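# Return the fallen case lid up to the pallet

## Task

Five shut cases sit lid up on the pallet near the +y end of the track, arranged in two rows of three places; the sixth lies on its side on the floor beside the track, a few metres toward -y. Put it upright (taped face on top, side arrows pointing up) in the vacant place on the pallet, while the other five remain standing in their rows. If the vacant place can't be reached, a lid-up case on the pallet is the next best result, and lid up on the floor or the table is less good. Picking it up from the floor is allowed, but it has to finish lid up. At the end both tools must have released it and moved away; it must stay in place without the robot holding it. cam_pallet_north views the -y end of the track and cam_pallet_south the +y end; +y runs roughly rightward in both images.

## Robot and tools

Robot: two arms, left_arm and right_arm, each on its own carriage on one shared track along y at x = 0. left_rail carries left_arm on the +y half (position_m 0.6 to 3 m); right_rail carries right_arm on the -y half (-3 to -0.6 m). Each arm's base is at x = 0, y = its carriage position, z = 0.04 m, facing +x. Each arm ends in a vacuum tool with four cups on two channels: channel a cups at y = -104.5 mm, channel b at y = +104.5 mm, both at x = -62 and +62 mm from the cup point; the cups face the cup point's +z axis. Each cup is 103 mm wide.

Scene frame: fixed to the table, z = 0 at the table top, +z up, +x the direction the arms face, +y to their left, y = 0 at the track middle. The table starts at x = 0.50 m and exists only for y from -0.90 to 0.90 m; elsewhere the floor is at z = -0.53 m. "left" and "right" are names, not image sides. Printed cup point positions may be off, more so at long reach.

execute_actions takes {"actions": [...]}, run in order. Each action may hold "rows", "steps", "until" and device commands (left_rail, right_rail).
- rows: 1 to 15 rows, one per control step (1/30 s). Each row is a single list of 16 numbers, each in [-1, 1], covering both arms: left dx, dy, dz, rx, ry, rz, left suction_a, suction_b, then the same eight for the right arm. dx..rz are an offset, in the cup point's own axes, from the pose measured when the action started (for a call's first action, the last reported pose). Every row is relative to that start pose, not to the prior row. Scale: 1.0 = 0.6 m or 180 degrees; rx, ry, rz form one rotation vector. suction values: 1 on, 0 off (above 0.01 counts as on); they persist. To leave a tool's vacuum unchanged, resend its current values, since 0 is an off command.
- steps: 1 to 450, at least the number of rows, default 15. After the last row the arm keeps heading to the last row's target; give long moves enough steps. Each step the command is clipped to within 100 mm and 16 degrees of the measured pose. If steps run out, the arm may not finish; send the remainder next.
- until: ends the action early when all conditions hold, e.g. {"left_rail": {"position_status": ["!=", "moving"]}}, numbers always with a comparison (=, !=, <, <=, >, >=), or {"all": {"status": "ended"}} / {"any": {"status": "ended"}}. It does not halt the arms.
- Devices: {"left_rail": {"position_m": x, "speed_m_s": v}} gives an absolute carriage position in metres along y and a top speed 0.01 to 1 m/s (starts at 1; persists). {"stop": true} alone halts it. Any out-of-range value or unknown name rejects the whole call. Rows never move carriages, but a moving carriage carries its arm's tool along. Send position_m, wait for it to stop moving, then move the tool to scene points. Acceleration is 2 m/s2; arrival is within 0.6 mm.
An empty action list just returns state and images.

zoom_image: {"camera": name, "region": [x0, y0, x1, y1]} in pixels from the top-left, at most 504 by 504. Cameras: cam_high, cam_low, cam_pallet_north, cam_pallet_south (896x504), cam_left_wrist, cam_right_wrist (616x616).

finished_scene: {"scene": n}; irreversible, ends the scene after the robot holds its last command.

Results: per arm, end_effector_position (m) and end_effector_quat_wxyz in the scene frame, velocities, Hand target (the pose being driven to), Joint positions and velocities (rail, shoulder pan, shoulder lift, elbow, wrist 1, wrist 2, wrist 3), Wrist force and torque in the tool's own axes (noisy, offset up to about 10 N, saturates near 200 N; "no reading" is fine). suction_measured_a/b: vacuum from 0 to 1; about 0.83+ on airtight surfaces, lower with leaks, cardboard leaks; settles within about 1.3 s. part_present_a/b go to 1 above 0.09, back to 0 below 0.07. "pose unreachable" means the clearance check altered or blocked that arm's command; it is stricter while a carriage moves. Rail position_status: moving, done, stopped, contact_stop (something blocked it; reread position once settled), time_out (look for what holds it, clear, resend), stopped_with_arm (send rows the arm can follow, then resend), stopped_for_other_arm (move an arm away from the other, wait 30 steps, resend). position_answer not_taken means resend once the carriage stands.

Gripping: press both cups of a channel fully onto a flat, smooth face, away from edges and gaps; if one cup leaks, that channel holds nothing. Compression shortens the cups by up to 21 mm. Each sealed cup pulls about 381 N at reading 0.7. To release: lower gently until contact, then in one action turn both channels off and back the tool straight away. Do not switch vacuum off with the tool pressed still, and if a cup grabs the table, turn that channel off.

Avoid: fast or sudden moves with a load (ramp offsets about 0.01 per row), off-center grips, dropping or knocking cases, pushing anything out of the work area, disturbing the five standing cases, arms or held objects hitting each other, and contact forces that trigger a torque fault (limits 664, 664, 389, 96.3, 96.3, 96.3 N m) or a force fault at 400 N, which stop the arm for 10 s. For a handover, set the object down, switch the giving tool off before the other's on, and lift away. Loose objects may occasionally be nudged. The robot holds its last command while you think.

Each tool is called after ">>>" in YAML: its name, and indented under it one key for each argument.

## Session

>>> execute_actions:
  actions: []

Scene clock: 0.00 s.
left_arm: end_effector_position=(+0.8499, +0.8023, +0.4415) suction_measured_a=0.00 part_present_a=0 suction_measured_b=0.00 part_present_b=0 end_effector_quat_wxyz=(+0.001, +0.000, +1.000, -0.001) end_effector_velocity=(-0.000, +0.000, +0.000) end_effector_angular_velocity=(+0.000, -0.000, +0.000) | right_arm: end_effector_position=(+0.8497, -2.2418, +0.4413) suction_measured_a=0.00 part_present_a=0 suction_measured_b=0.00 part_present_b=0 end_effector_quat_wxyz=(+0.001, -0.000, +1.000, -0.000) end_effector_velocity=(+0.000, -0.000, -0.000) end_effector_angular_velocity=(+0.000, +0.000, -0.000)
Joint positions: left_arm=[ 0.803 -0.24  -1.5    2.091 -2.165 -1.572  1.331] | right_arm=[-2.243 -0.238 -1.5    2.092 -2.165 -1.571  1.333]
Joint velocities: left_arm=[ 0.  0. -0.  0.  0.  0. -0.] | right_arm=[ 0. -0.  0. -0.  0.  0. -0.]
Wrist force (N, on the end effector, along its own x y z axes, offset not removed): no reading
Wrist torque (N m, same axes, about the end effector's origin, offset not removed): no reading
Hand target (left_arm): +0.850, +0.802, +0.442; +0.001, +0.000, +1.000, -0.001
Hand target (right_arm): +0.850, -2.242, +0.441; +0.001, -0.000, +1.000, -0.000
left_rail: position_m=0.803 position_m_goal=0.803 speed_m_s=1.00 position_status=done position_answer=taken refusals=0
right_rail: position_m=-2.243 position_m_goal=-2.243 speed_m_s=1.00 position_status=done position_answer=taken refusals=0

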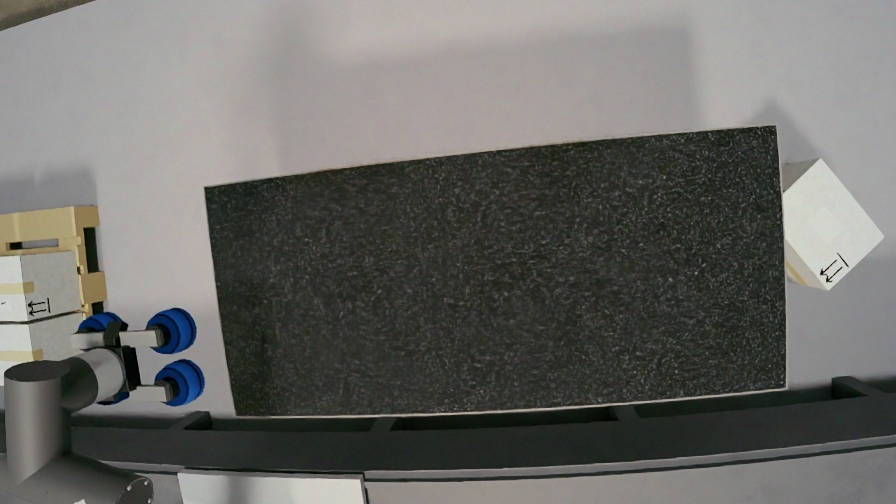

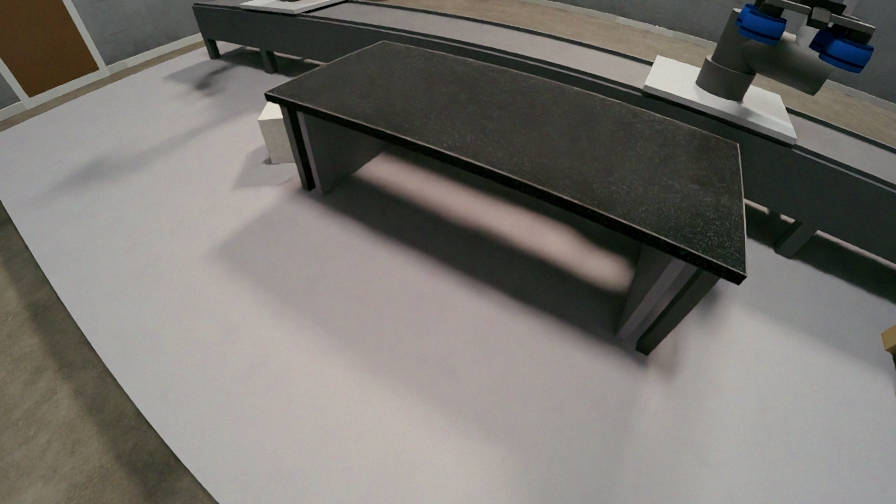

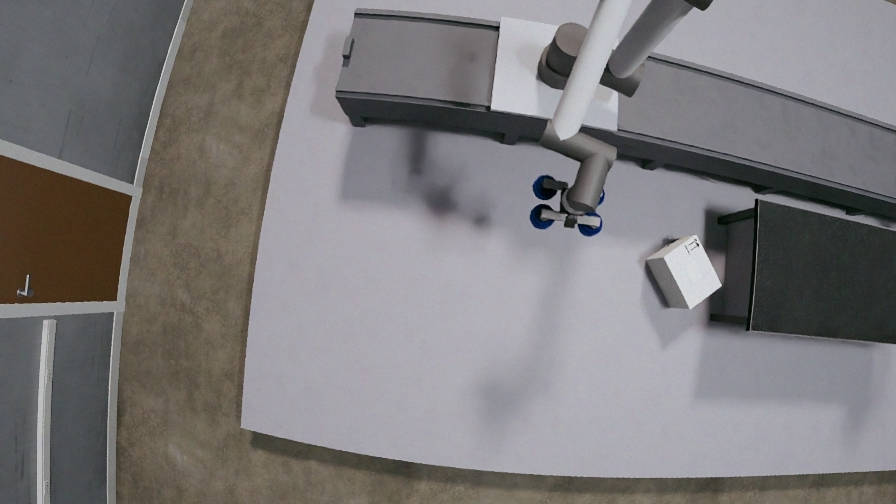

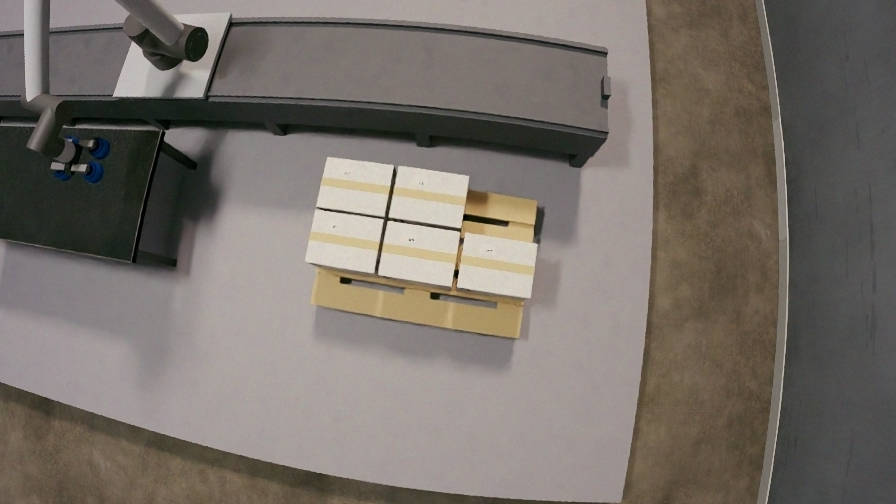

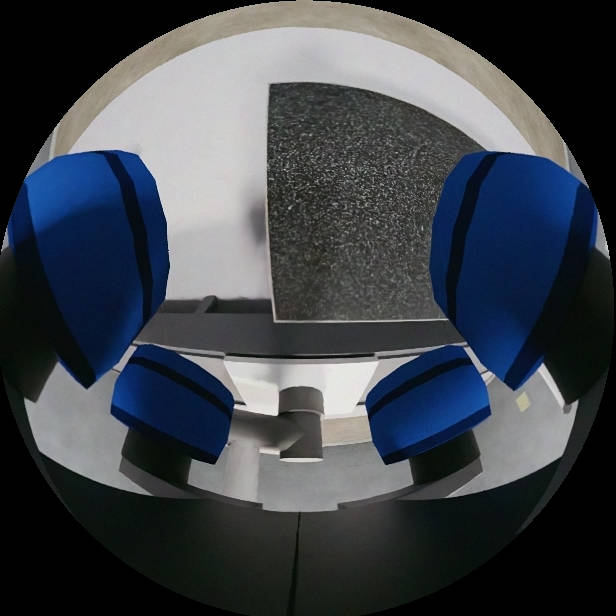

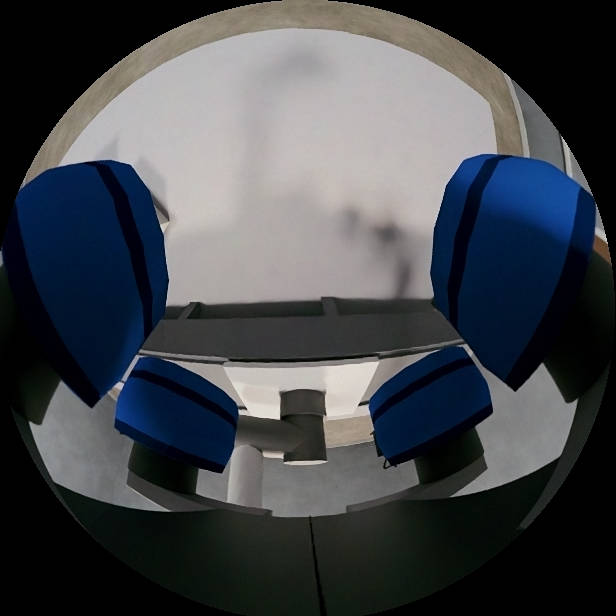

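>>> execute_actions:
  actions:
    - {"right_rail":{"position_m":-1.3},"rows":[[0,0,0,0,0,0,0,0,-0.25,0,0.3,0,0,0,0,0]],"steps":75}

Scene clock: 5.97 s.
left_arm: end_effector_position=(+0.8499, +0.8023, +0.4415) suction_measured_a=0.00 part_present_a=0 suction_measured_b=0.00 part_present_b=0 end_effector_quat_wxyz=(+0.001, +0.000, +1.000, -0.001) end_effector_velocity=(+0.000, -0.000, -0.000) end_effector_angular_velocity=(+0.000, +0.000, -0.000) | right_arm: end_effector_position=(+1.0000, -1.2989, +0.2616) suction_measured_a=0.00 part_present_a=0 suction_measured_b=0.00 part_present_b=0 end_effector_quat_wxyz=(+0.001, -0.000, +1.000, -0.000) end_effector_velocity=(-0.000, -0.000, +0.000) end_effector_angular_velocity=(-0.000, -0.000, +0.000)
Joint positions: left_arm=[ 0.803 -0.24  -1.5    2.091 -2.165 -1.572  1.331] | right_arm=[-1.3   -0.201 -1.193  2.004 -2.383 -1.571  1.369]
Joint velocities: left_arm=[ 0.  0.  0. -0.  0. -0.  0.] | right_arm=[ 0. -0. -0.  0. -0. -0. -0.]
Wrist force (N, on the end effector, along its own x y z axes, offset not removed): left_arm=[4.7 0.5 0.3] | right_arm=[-6.7 -10.4 -3.2]
Wrist torque (N m, same axes, about the end effector's origin, offset not removed): left_arm=[-0.35 -0.69 -0.04] | right_arm=[-1.48 0.56 -0.19]
Hand target (left_arm): +0.850, +0.802, +0.442; +0.001, +0.000, +1.000, -0.001
Hand target (right_arm): +1.000, -1.299, +0.262; +0.001, -0.000, +1.000, -0.000
Off the commanded pose (left_arm): 0.000 m, 0 deg.
Off the commanded pose (right_arm): 0.000 m, 0 deg.
left_rail: position_m=0.803 position_m_goal=0.803 speed_m_s=1.00 position_status=done position_answer=taken refusals=0
right_rail: position_m=-1.300 position_m_goal=-1.300 speed_m_s=1.00 position_status=done position_answer=taken refusals=0

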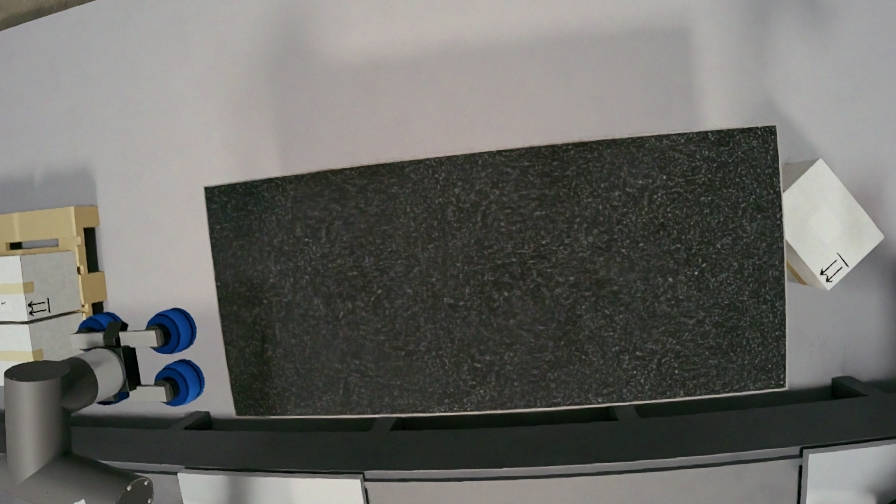

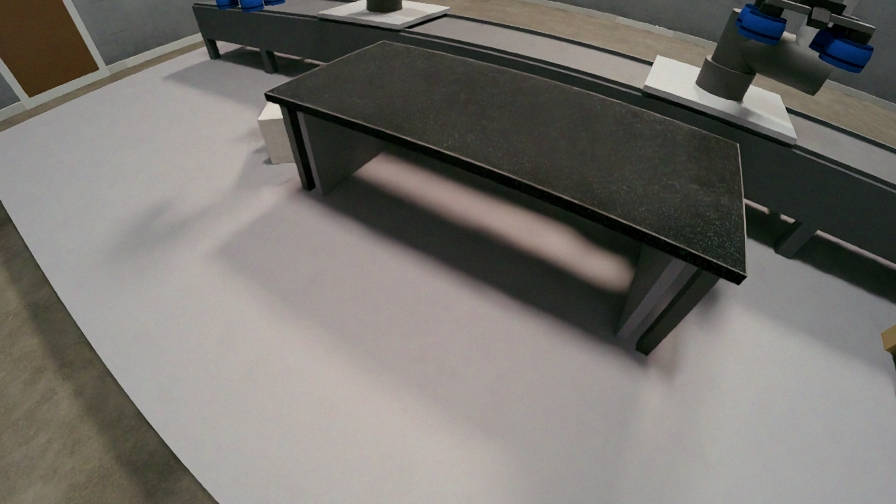

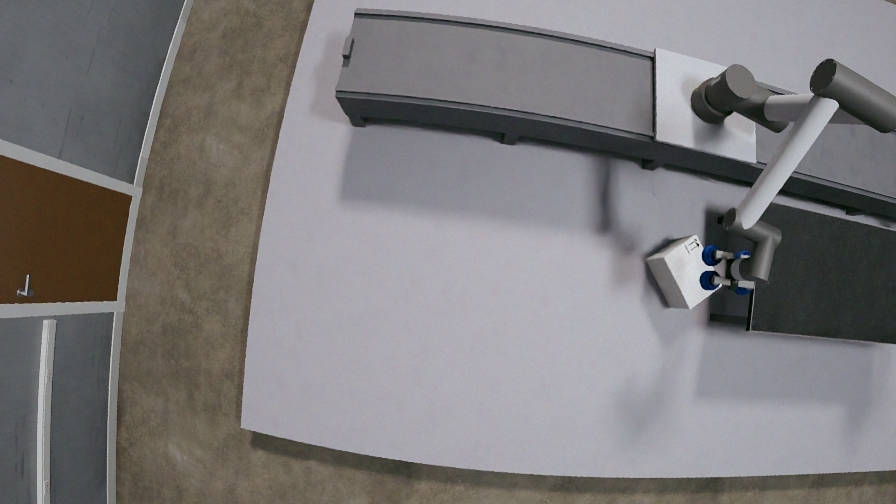

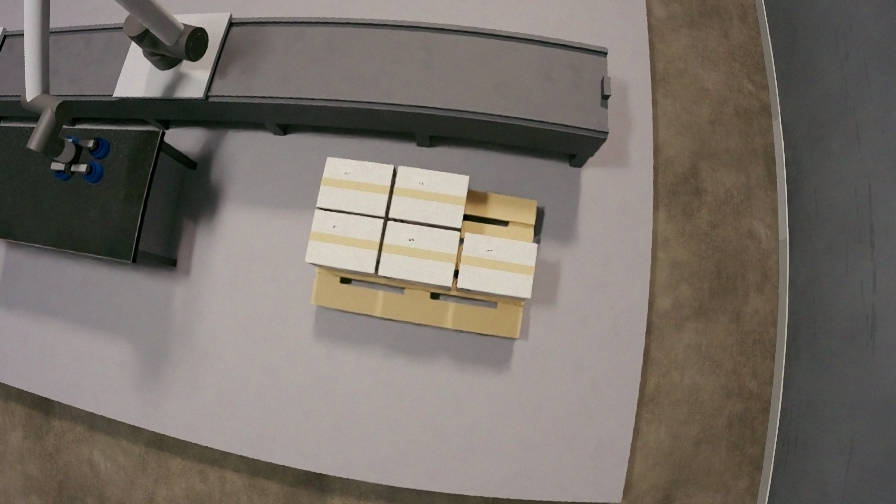

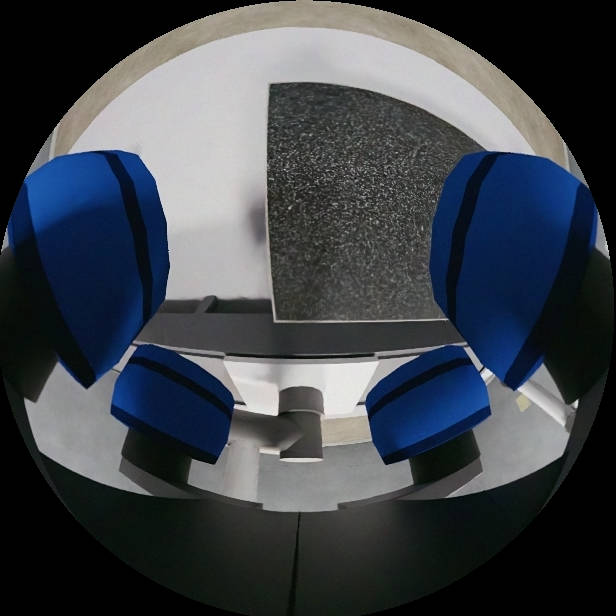

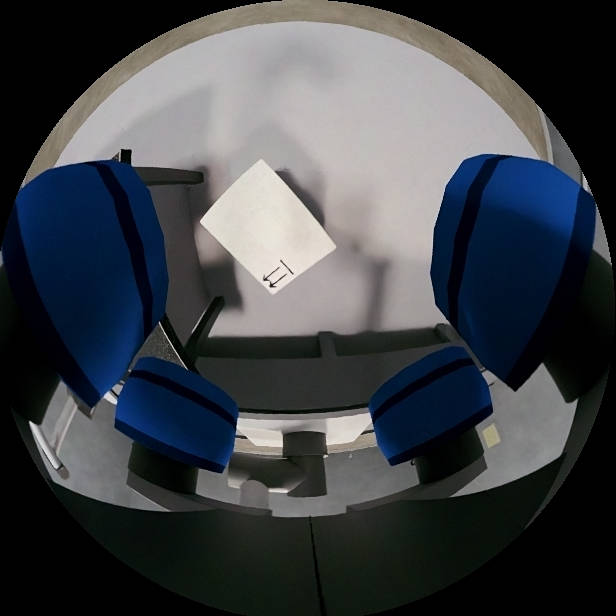

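>>> execute_actions:
  actions:
    - {"right_rail":{"position_m":-1.225},"rows":[[0,0,0,0,0,0,0,0,0,0,0,0,0,0.3,0,0]],"steps":50}
    - {"rows":[[0,0,0,0,0,0,0,0,0,0,0.65,0,0,0,0,0]],"steps":60}

>>> zoom_image:
  camera: "cam_pallet_north"
  region: [600, 190, 800, 340]

Scene clock: 18.40 s.
left_arm: end_effector_position=(+0.8499, +0.8023, +0.4415) suction_measured_a=0.00 part_present_a=0 suction_measured_b=0.00 part_present_b=0 end_effector_quat_wxyz=(+0.001, +0.000, +1.000, -0.001) end_effector_velocity=(-0.000, -0.000, -0.000) end_effector_angular_velocity=(-0.000, +0.000, -0.000) | right_arm: end_effector_position=(+1.0006, -1.2241, -0.1283) suction_measured_a=0.00 part_present_a=0 suction_measured_b=0.00 part_present_b=0 end_effector_quat_wxyz=(+0.001, +0.454, +0.891, +0.000) end_effector_velocity=(-0.000, +0.000, -0.000) end_effector_angular_velocity=(+0.000, +0.000, +0.000)
Joint positions: left_arm=[ 0.803 -0.24  -1.5    2.091 -2.165 -1.572  1.331] | right_arm=[-1.225 -0.201 -0.749  2.057 -2.881 -1.571  2.312]
Joint velocities: left_arm=[ 0. -0.  0. -0.  0. -0.  0.] | right_arm=[ 0.  0.  0. -0. -0.  0.  0.]
Wrist force (N, on the end effector, along its own x y z axes, offset not removed): left_arm=[3.1 -2.8 -2.8] | right_arm=[0.3 -9.4 -1.3]
Wrist torque (N m, same axes, about the end effector's origin, offset not removed): left_arm=[-0.64 -0.48 -0.02] | right_arm=[-1.26 -0.23 -0.06]
Hand target (left_arm): +0.850, +0.802, +0.442; +0.001, +0.000, +1.000, -0.001
Hand target (right_arm): +1.001, -1.224, -0.128; +0.001, +0.454, +0.891, +0.000
Off the commanded pose (left_arm): 0.000 m, 0 deg.
Off the commanded pose (right_arm): 0.000 m, 0 deg.
left_rail: position_m=0.803 position_m_goal=0.803 speed_m_s=1.00 position_status=done position_answer=taken refusals=0
right_rail: position_m=-1.225 position_m_goal=-1.225 speed_m_s=1.00 position_status=done position_answer=taken refusals=0

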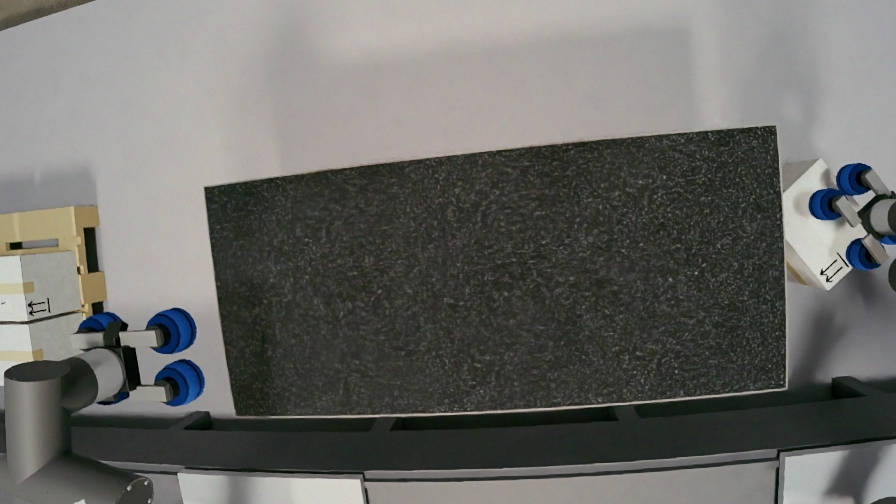

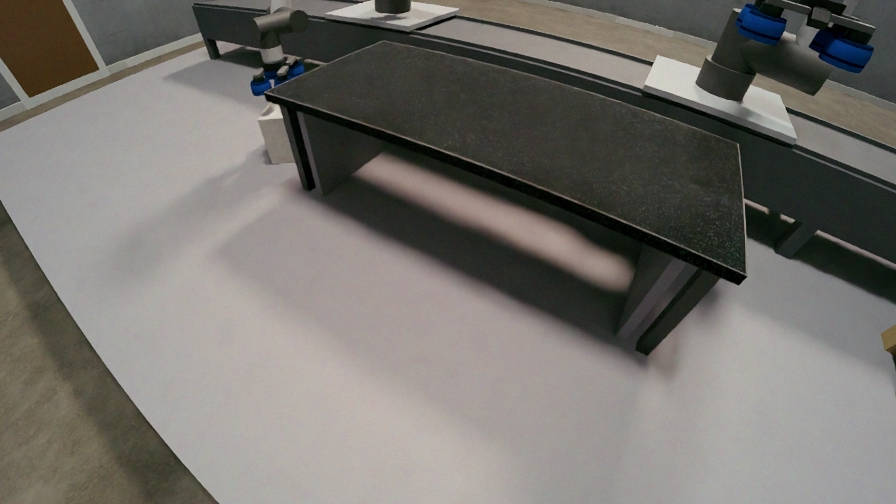

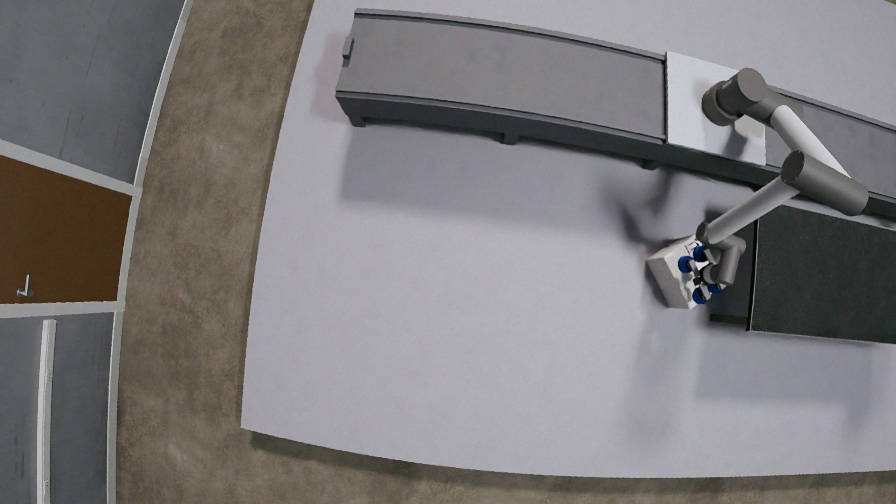

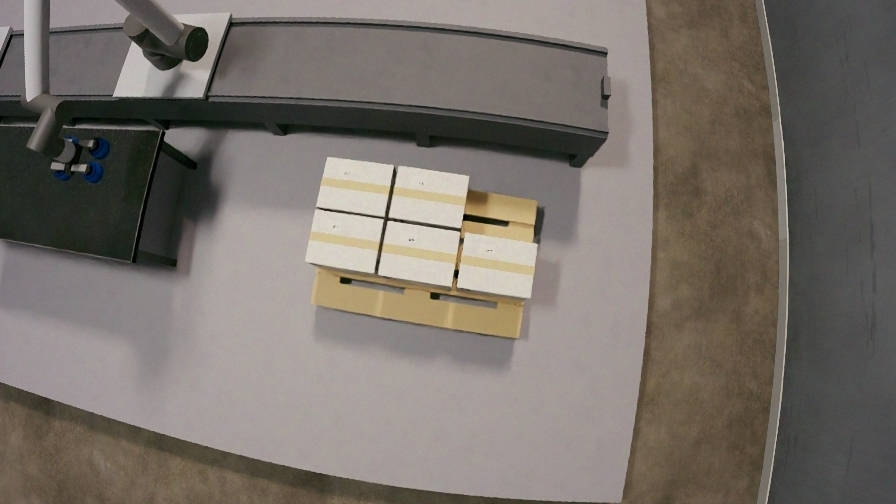

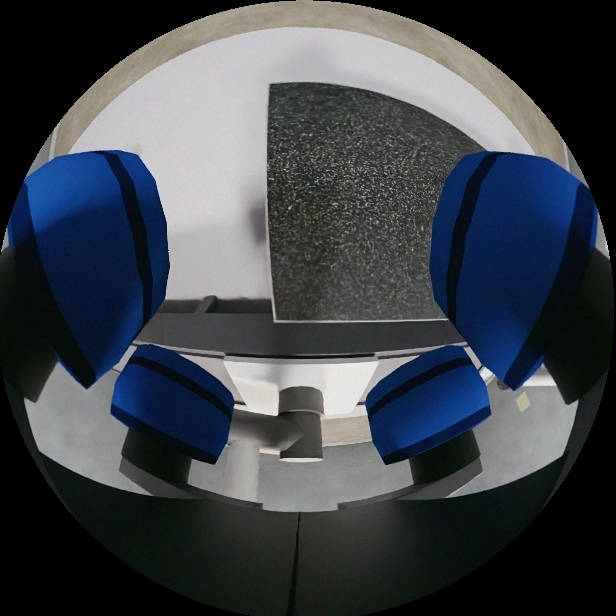

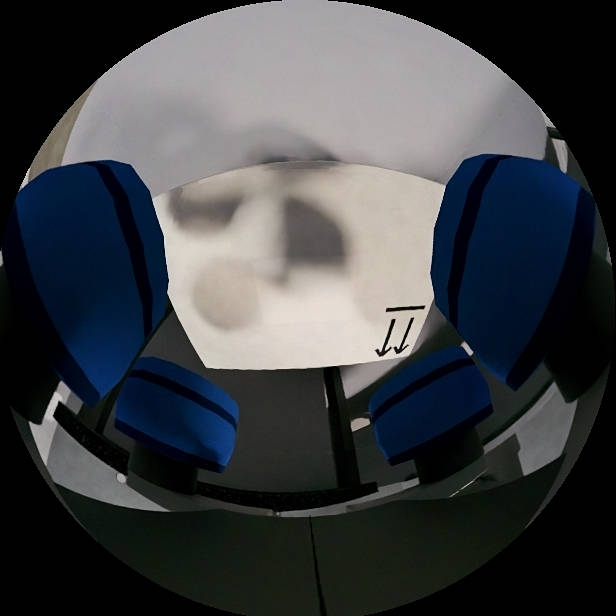

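Region (600, 190, 800, 340) of cam_pallet_north's 896x504 image, scaled by 2.520, with more detail than that image has; it fills the top 378 rows of this view, and the rest is white.

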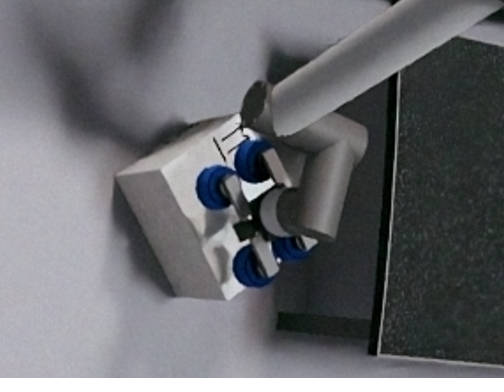

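>>> execute_actions:
  actions:
    - {"rows":[[0,0,0,0,0,0,0,0,0.04,0,0.15,0,0,0,0,0]],"steps":30}
    - {"rows":[[0,0,0,0,0,0,0,0,0,0,0.03,0,0,0,1,1],[0,0,0,0,0,0,0,0,0,0,0.05,0,0,0,1,1],[0,0,0,0,0,0,0,0,0,0,0.065,0,0,0,1,1]],"steps":55}

Scene clock: 26.93 s.
left_arm: end_effector_position=(+0.8499, +0.8023, +0.4415) suction_measured_a=0.00 part_present_a=0 suction_measured_b=0.00 part_present_b=0 end_effector_quat_wxyz=(+0.001, +0.000, +1.000, -0.001) end_effector_velocity=(-0.000, +0.000, +0.000) end_effector_angular_velocity=(-0.000, -0.000, +0.000) | right_arm: end_effector_position=(+0.9867, -1.2047, -0.2573) suction_measured_a=0.94 part_present_a=1 suction_measured_b=0.94 part_present_b=1 end_effector_quat_wxyz=(+0.001, +0.454, +0.891, +0.000) end_effector_velocity=(-0.000, +0.000, -0.000) end_effector_angular_velocity=(+0.000, +0.000, +0.000)
Joint positions: left_arm=[ 0.803 -0.24  -1.5    2.091 -2.165 -1.572  1.331] | right_arm=[-1.225 -0.185 -0.587  2.036 -3.021 -1.571  2.329]
Joint velocities: left_arm=[ 0.  0. -0.  0. -0. -0. -0.] | right_arm=[ 0. -0.  0. -0.  0.  0. -0.]
Wrist force (N, on the end effector, along its own x y z axes, offset not removed): left_arm=[2.2 -0.3 -3.1] | right_arm=[-0.7 -9.8 -36.6]
Wrist torque (N m, same axes, about the end effector's origin, offset not removed): left_arm=[-0.40 -0.32 0.00] | right_arm=[-3.43 -0.40 -0.33]
Hand target (left_arm): +0.850, +0.802, +0.442; +0.001, +0.000, +1.000, -0.001
Hand target (right_arm): +0.987, -1.205, -0.257; +0.001, +0.454, +0.891, +0.000
Off the commanded pose (left_arm): 0.000 m, 0 deg.
Off the commanded pose (right_arm): 0.000 m, 0 deg.
left_rail: position_m=0.803 position_m_goal=0.803 speed_m_s=1.00 position_status=done position_answer=taken refusals=0
right_rail: position_m=-1.225 position_m_goal=-1.225 speed_m_s=1.00 position_status=done position_answer=taken refusals=0

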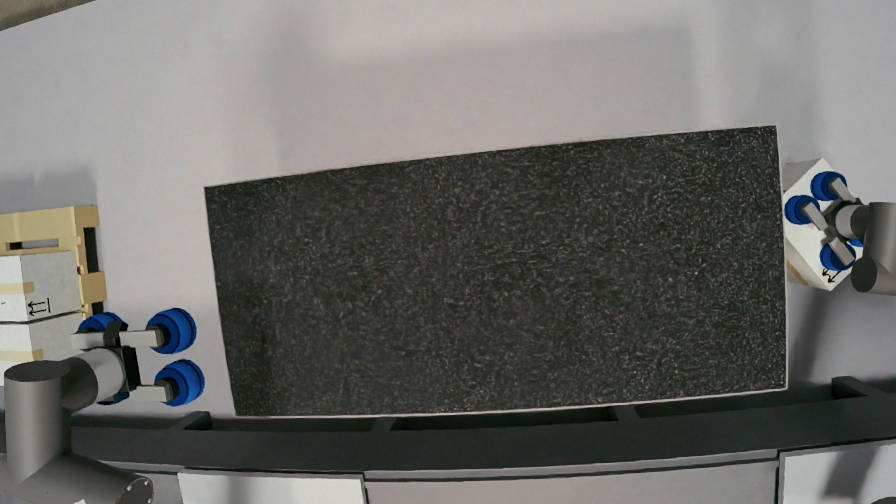

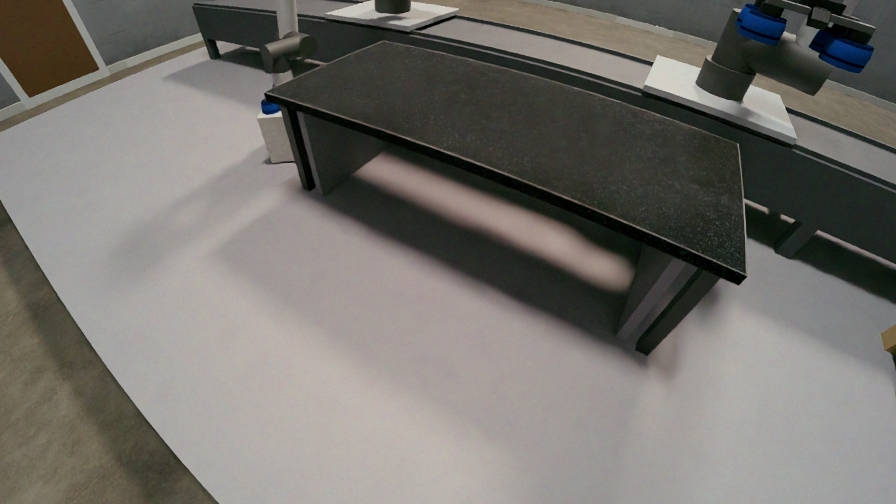

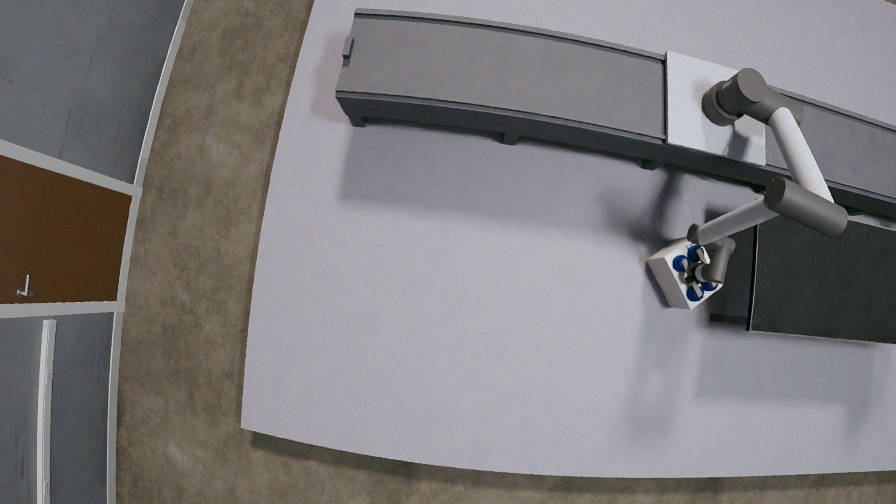

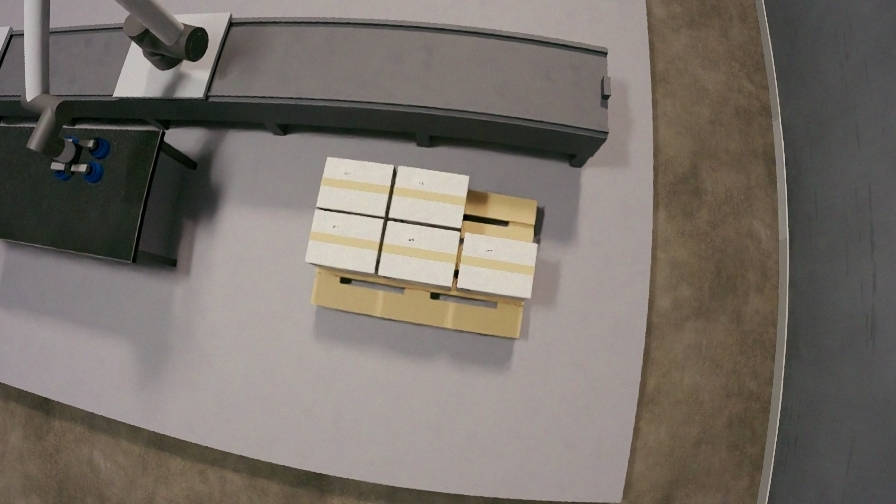

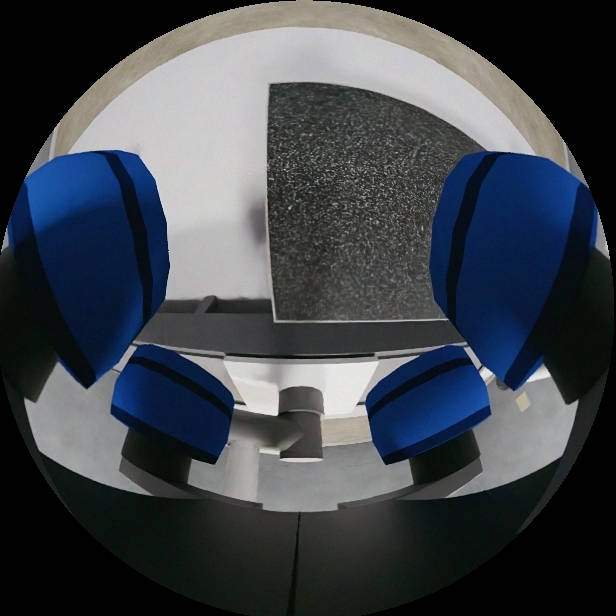

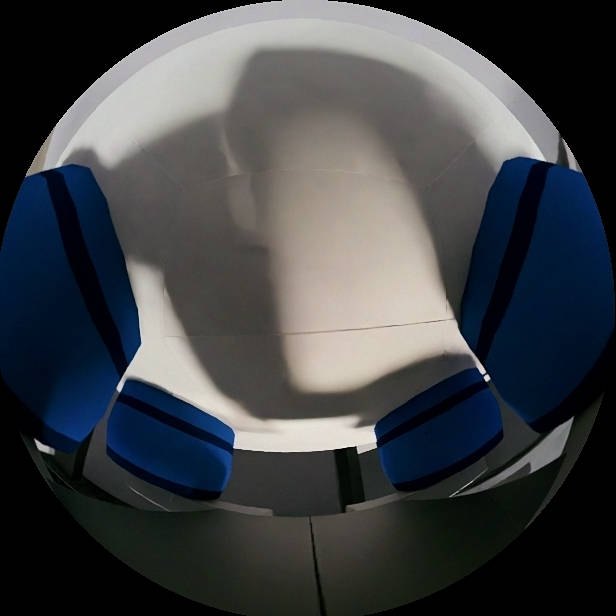

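>>> execute_actions:
  actions:
    - {"left_rail":{"position_m":1.5},"rows":[[0,0,0,0,0,0,0,0,0,0,-0.02,0,0,0,1,1],[0,0,0,0,0,0,0,0,0,0,-0.05,0,0,0,1,1],[0,0,0,0,0,0,0,0,0,0,-0.09,0,0,0,1,1],[0,0,0,0,0,0,0,0,0,0,-0.14,0,0,0,1,1],[0,0,0,0,0,0,0,0,0,0,-1,0,0,0,1,1]],"steps":100}
    - {"rows":[[0,0,0,0,0,0,0,0,0,0,-0.2,0,0,-0.05,1,1],[0,0,0,0,0,0,0,0,0,0,-0.2,0,0,-0.3,1,1]],"steps":70,"right_rail":{"position_m":-0.6,"speed_m_s":0.5}}
    - {"rows":[[0,0,0,0,0,0,0,0,0,0,0,0,0.05,0,1,1],[0,0,0,0,0,0,0,0,0,0,0,0,0.5,0,1,1]],"steps":120}
    - {"rows":[[0,0,0,0,0,0,0,0,0,0.05,0,0,0,0,1,1],[0,0,0,0,0,0,0,0,0,0.45,0,0,0,0,1,1]],"steps":70}

Scene clock: 46.30 s.
left_arm: end_effector_position=(+0.8499, +1.4992, +0.4415) suction_measured_a=0.00 part_present_a=0 suction_measured_b=0.00 part_present_b=0 end_effector_quat_wxyz=(+0.001, +0.000, +1.000, -0.001) end_effector_velocity=(-0.000, +0.000, +0.000) end_effector_angular_velocity=(-0.000, -0.000, +0.000) | right_arm: end_effector_position=(+0.9853, -0.3098, +0.4627) suction_measured_a=0.94 part_present_a=1 suction_measured_b=0.94 part_present_b=1 end_effector_quat_wxyz=(+0.706, +0.000, -0.708, +0.001) end_effector_velocity=(-0.000, +0.000, -0.000) end_effector_angular_velocity=(+0.000, -0.000, +0.000)
Joint positions: left_arm=[ 1.5   -0.24  -1.5    2.091 -2.165 -1.572  1.331] | right_arm=[-0.6    0.07  -0.784  1.152 -0.37  -1.502  1.572]
Joint velocities: left_arm=[ 0.  0. -0.  0. -0. -0. -0.] | right_arm=[ 0.  0.  0. -0.  0. -0. -0.]
Wrist force (N, on the end effector, along its own x y z axes, offset not removed): left_arm=[1.7 -0.7 -1.6] | right_arm=[38.8 -8.7 3.9]
Wrist torque (N m, same axes, about the end effector's origin, offset not removed): left_arm=[-0.41 -0.31 -0.14] | right_arm=[-1.54 4.78 -2.18]
Hand target (left_arm): +0.850, +1.499, +0.442; +0.001, +0.000, +1.000, -0.001
Hand target (right_arm): +0.985, -0.310, +0.463; +0.706, +0.000, -0.708, +0.001
Off the commanded pose (left_arm): 0.000 m, 0 deg.
Off the commanded pose (right_arm): 0.000 m, 0 deg.
left_rail: position_m=1.500 position_m_goal=1.500 speed_m_s=1.00 position_status=done position_answer=taken refusals=0
right_rail: position_m=-0.600 position_m_goal=-0.600 speed_m_s=0.50 position_status=done position_answer=taken refusals=0

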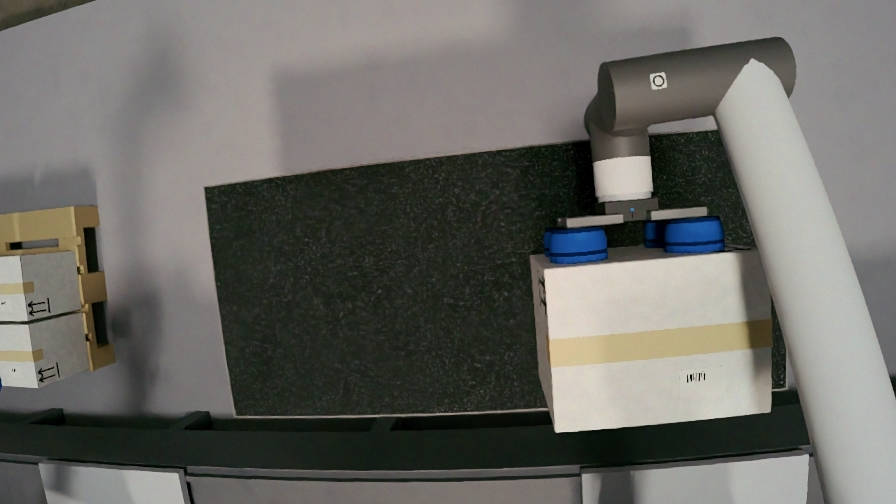

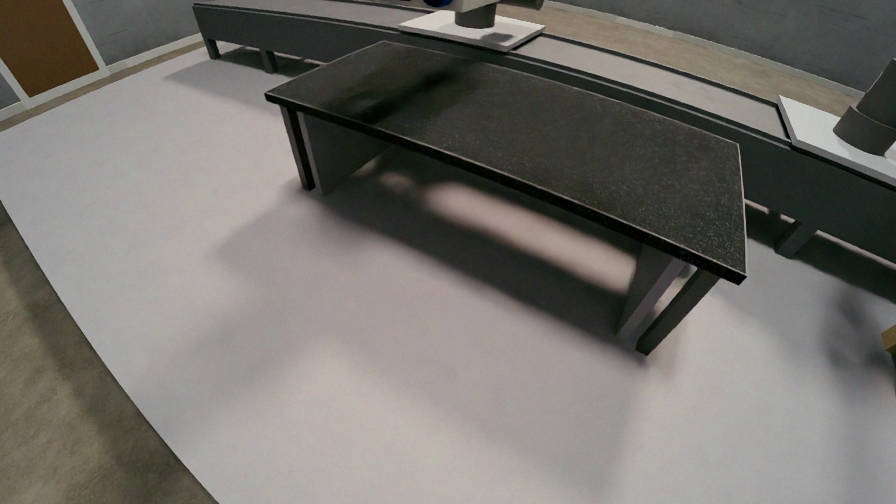

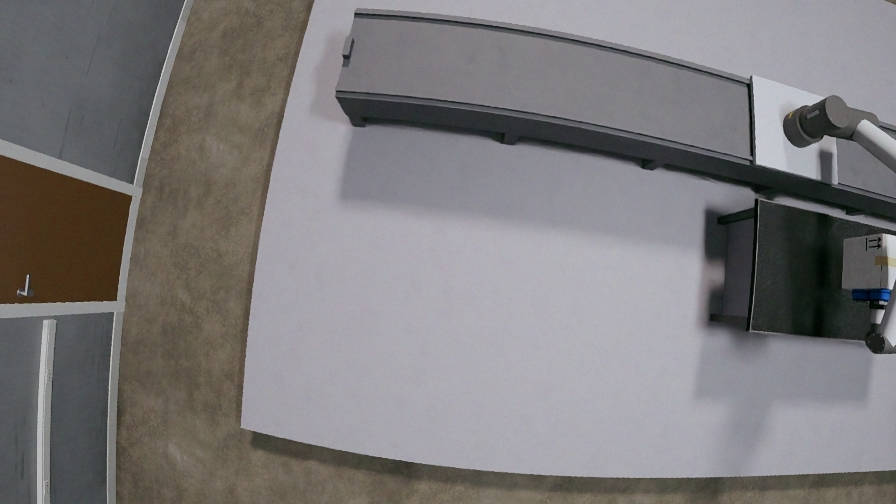

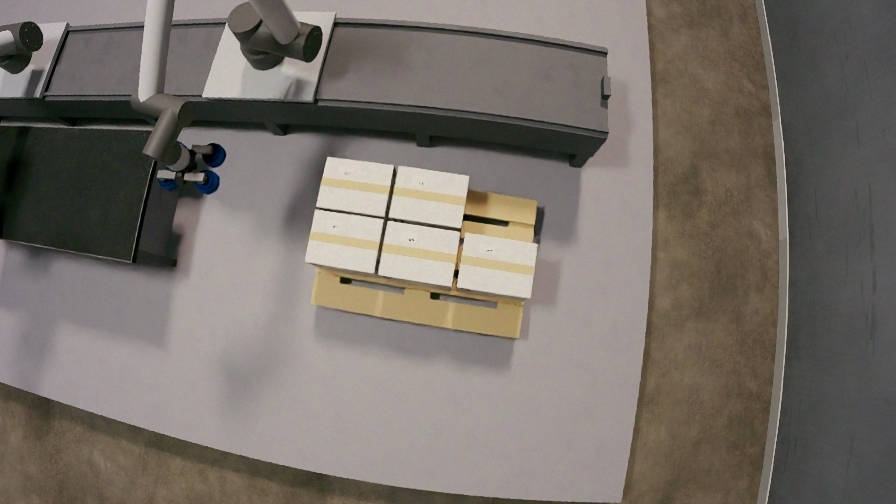

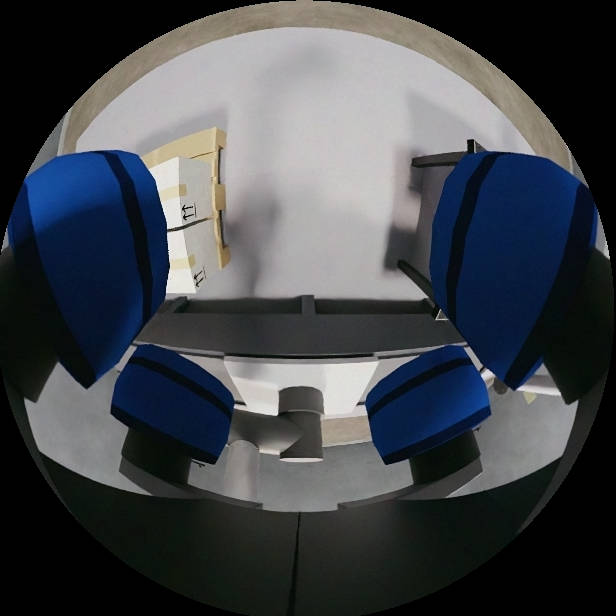

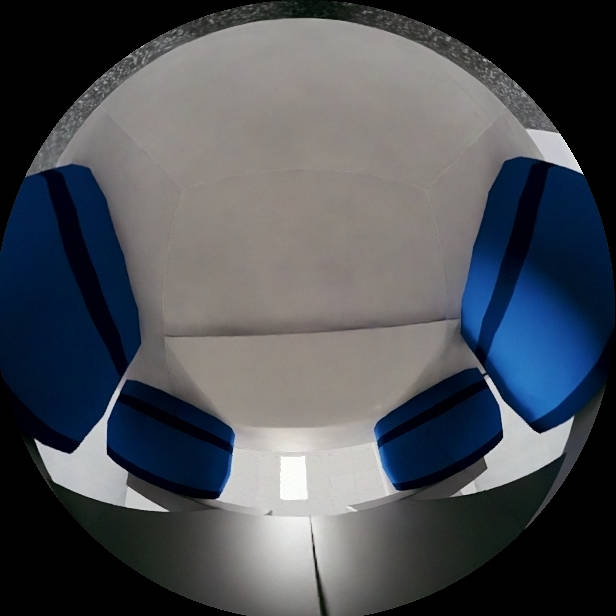

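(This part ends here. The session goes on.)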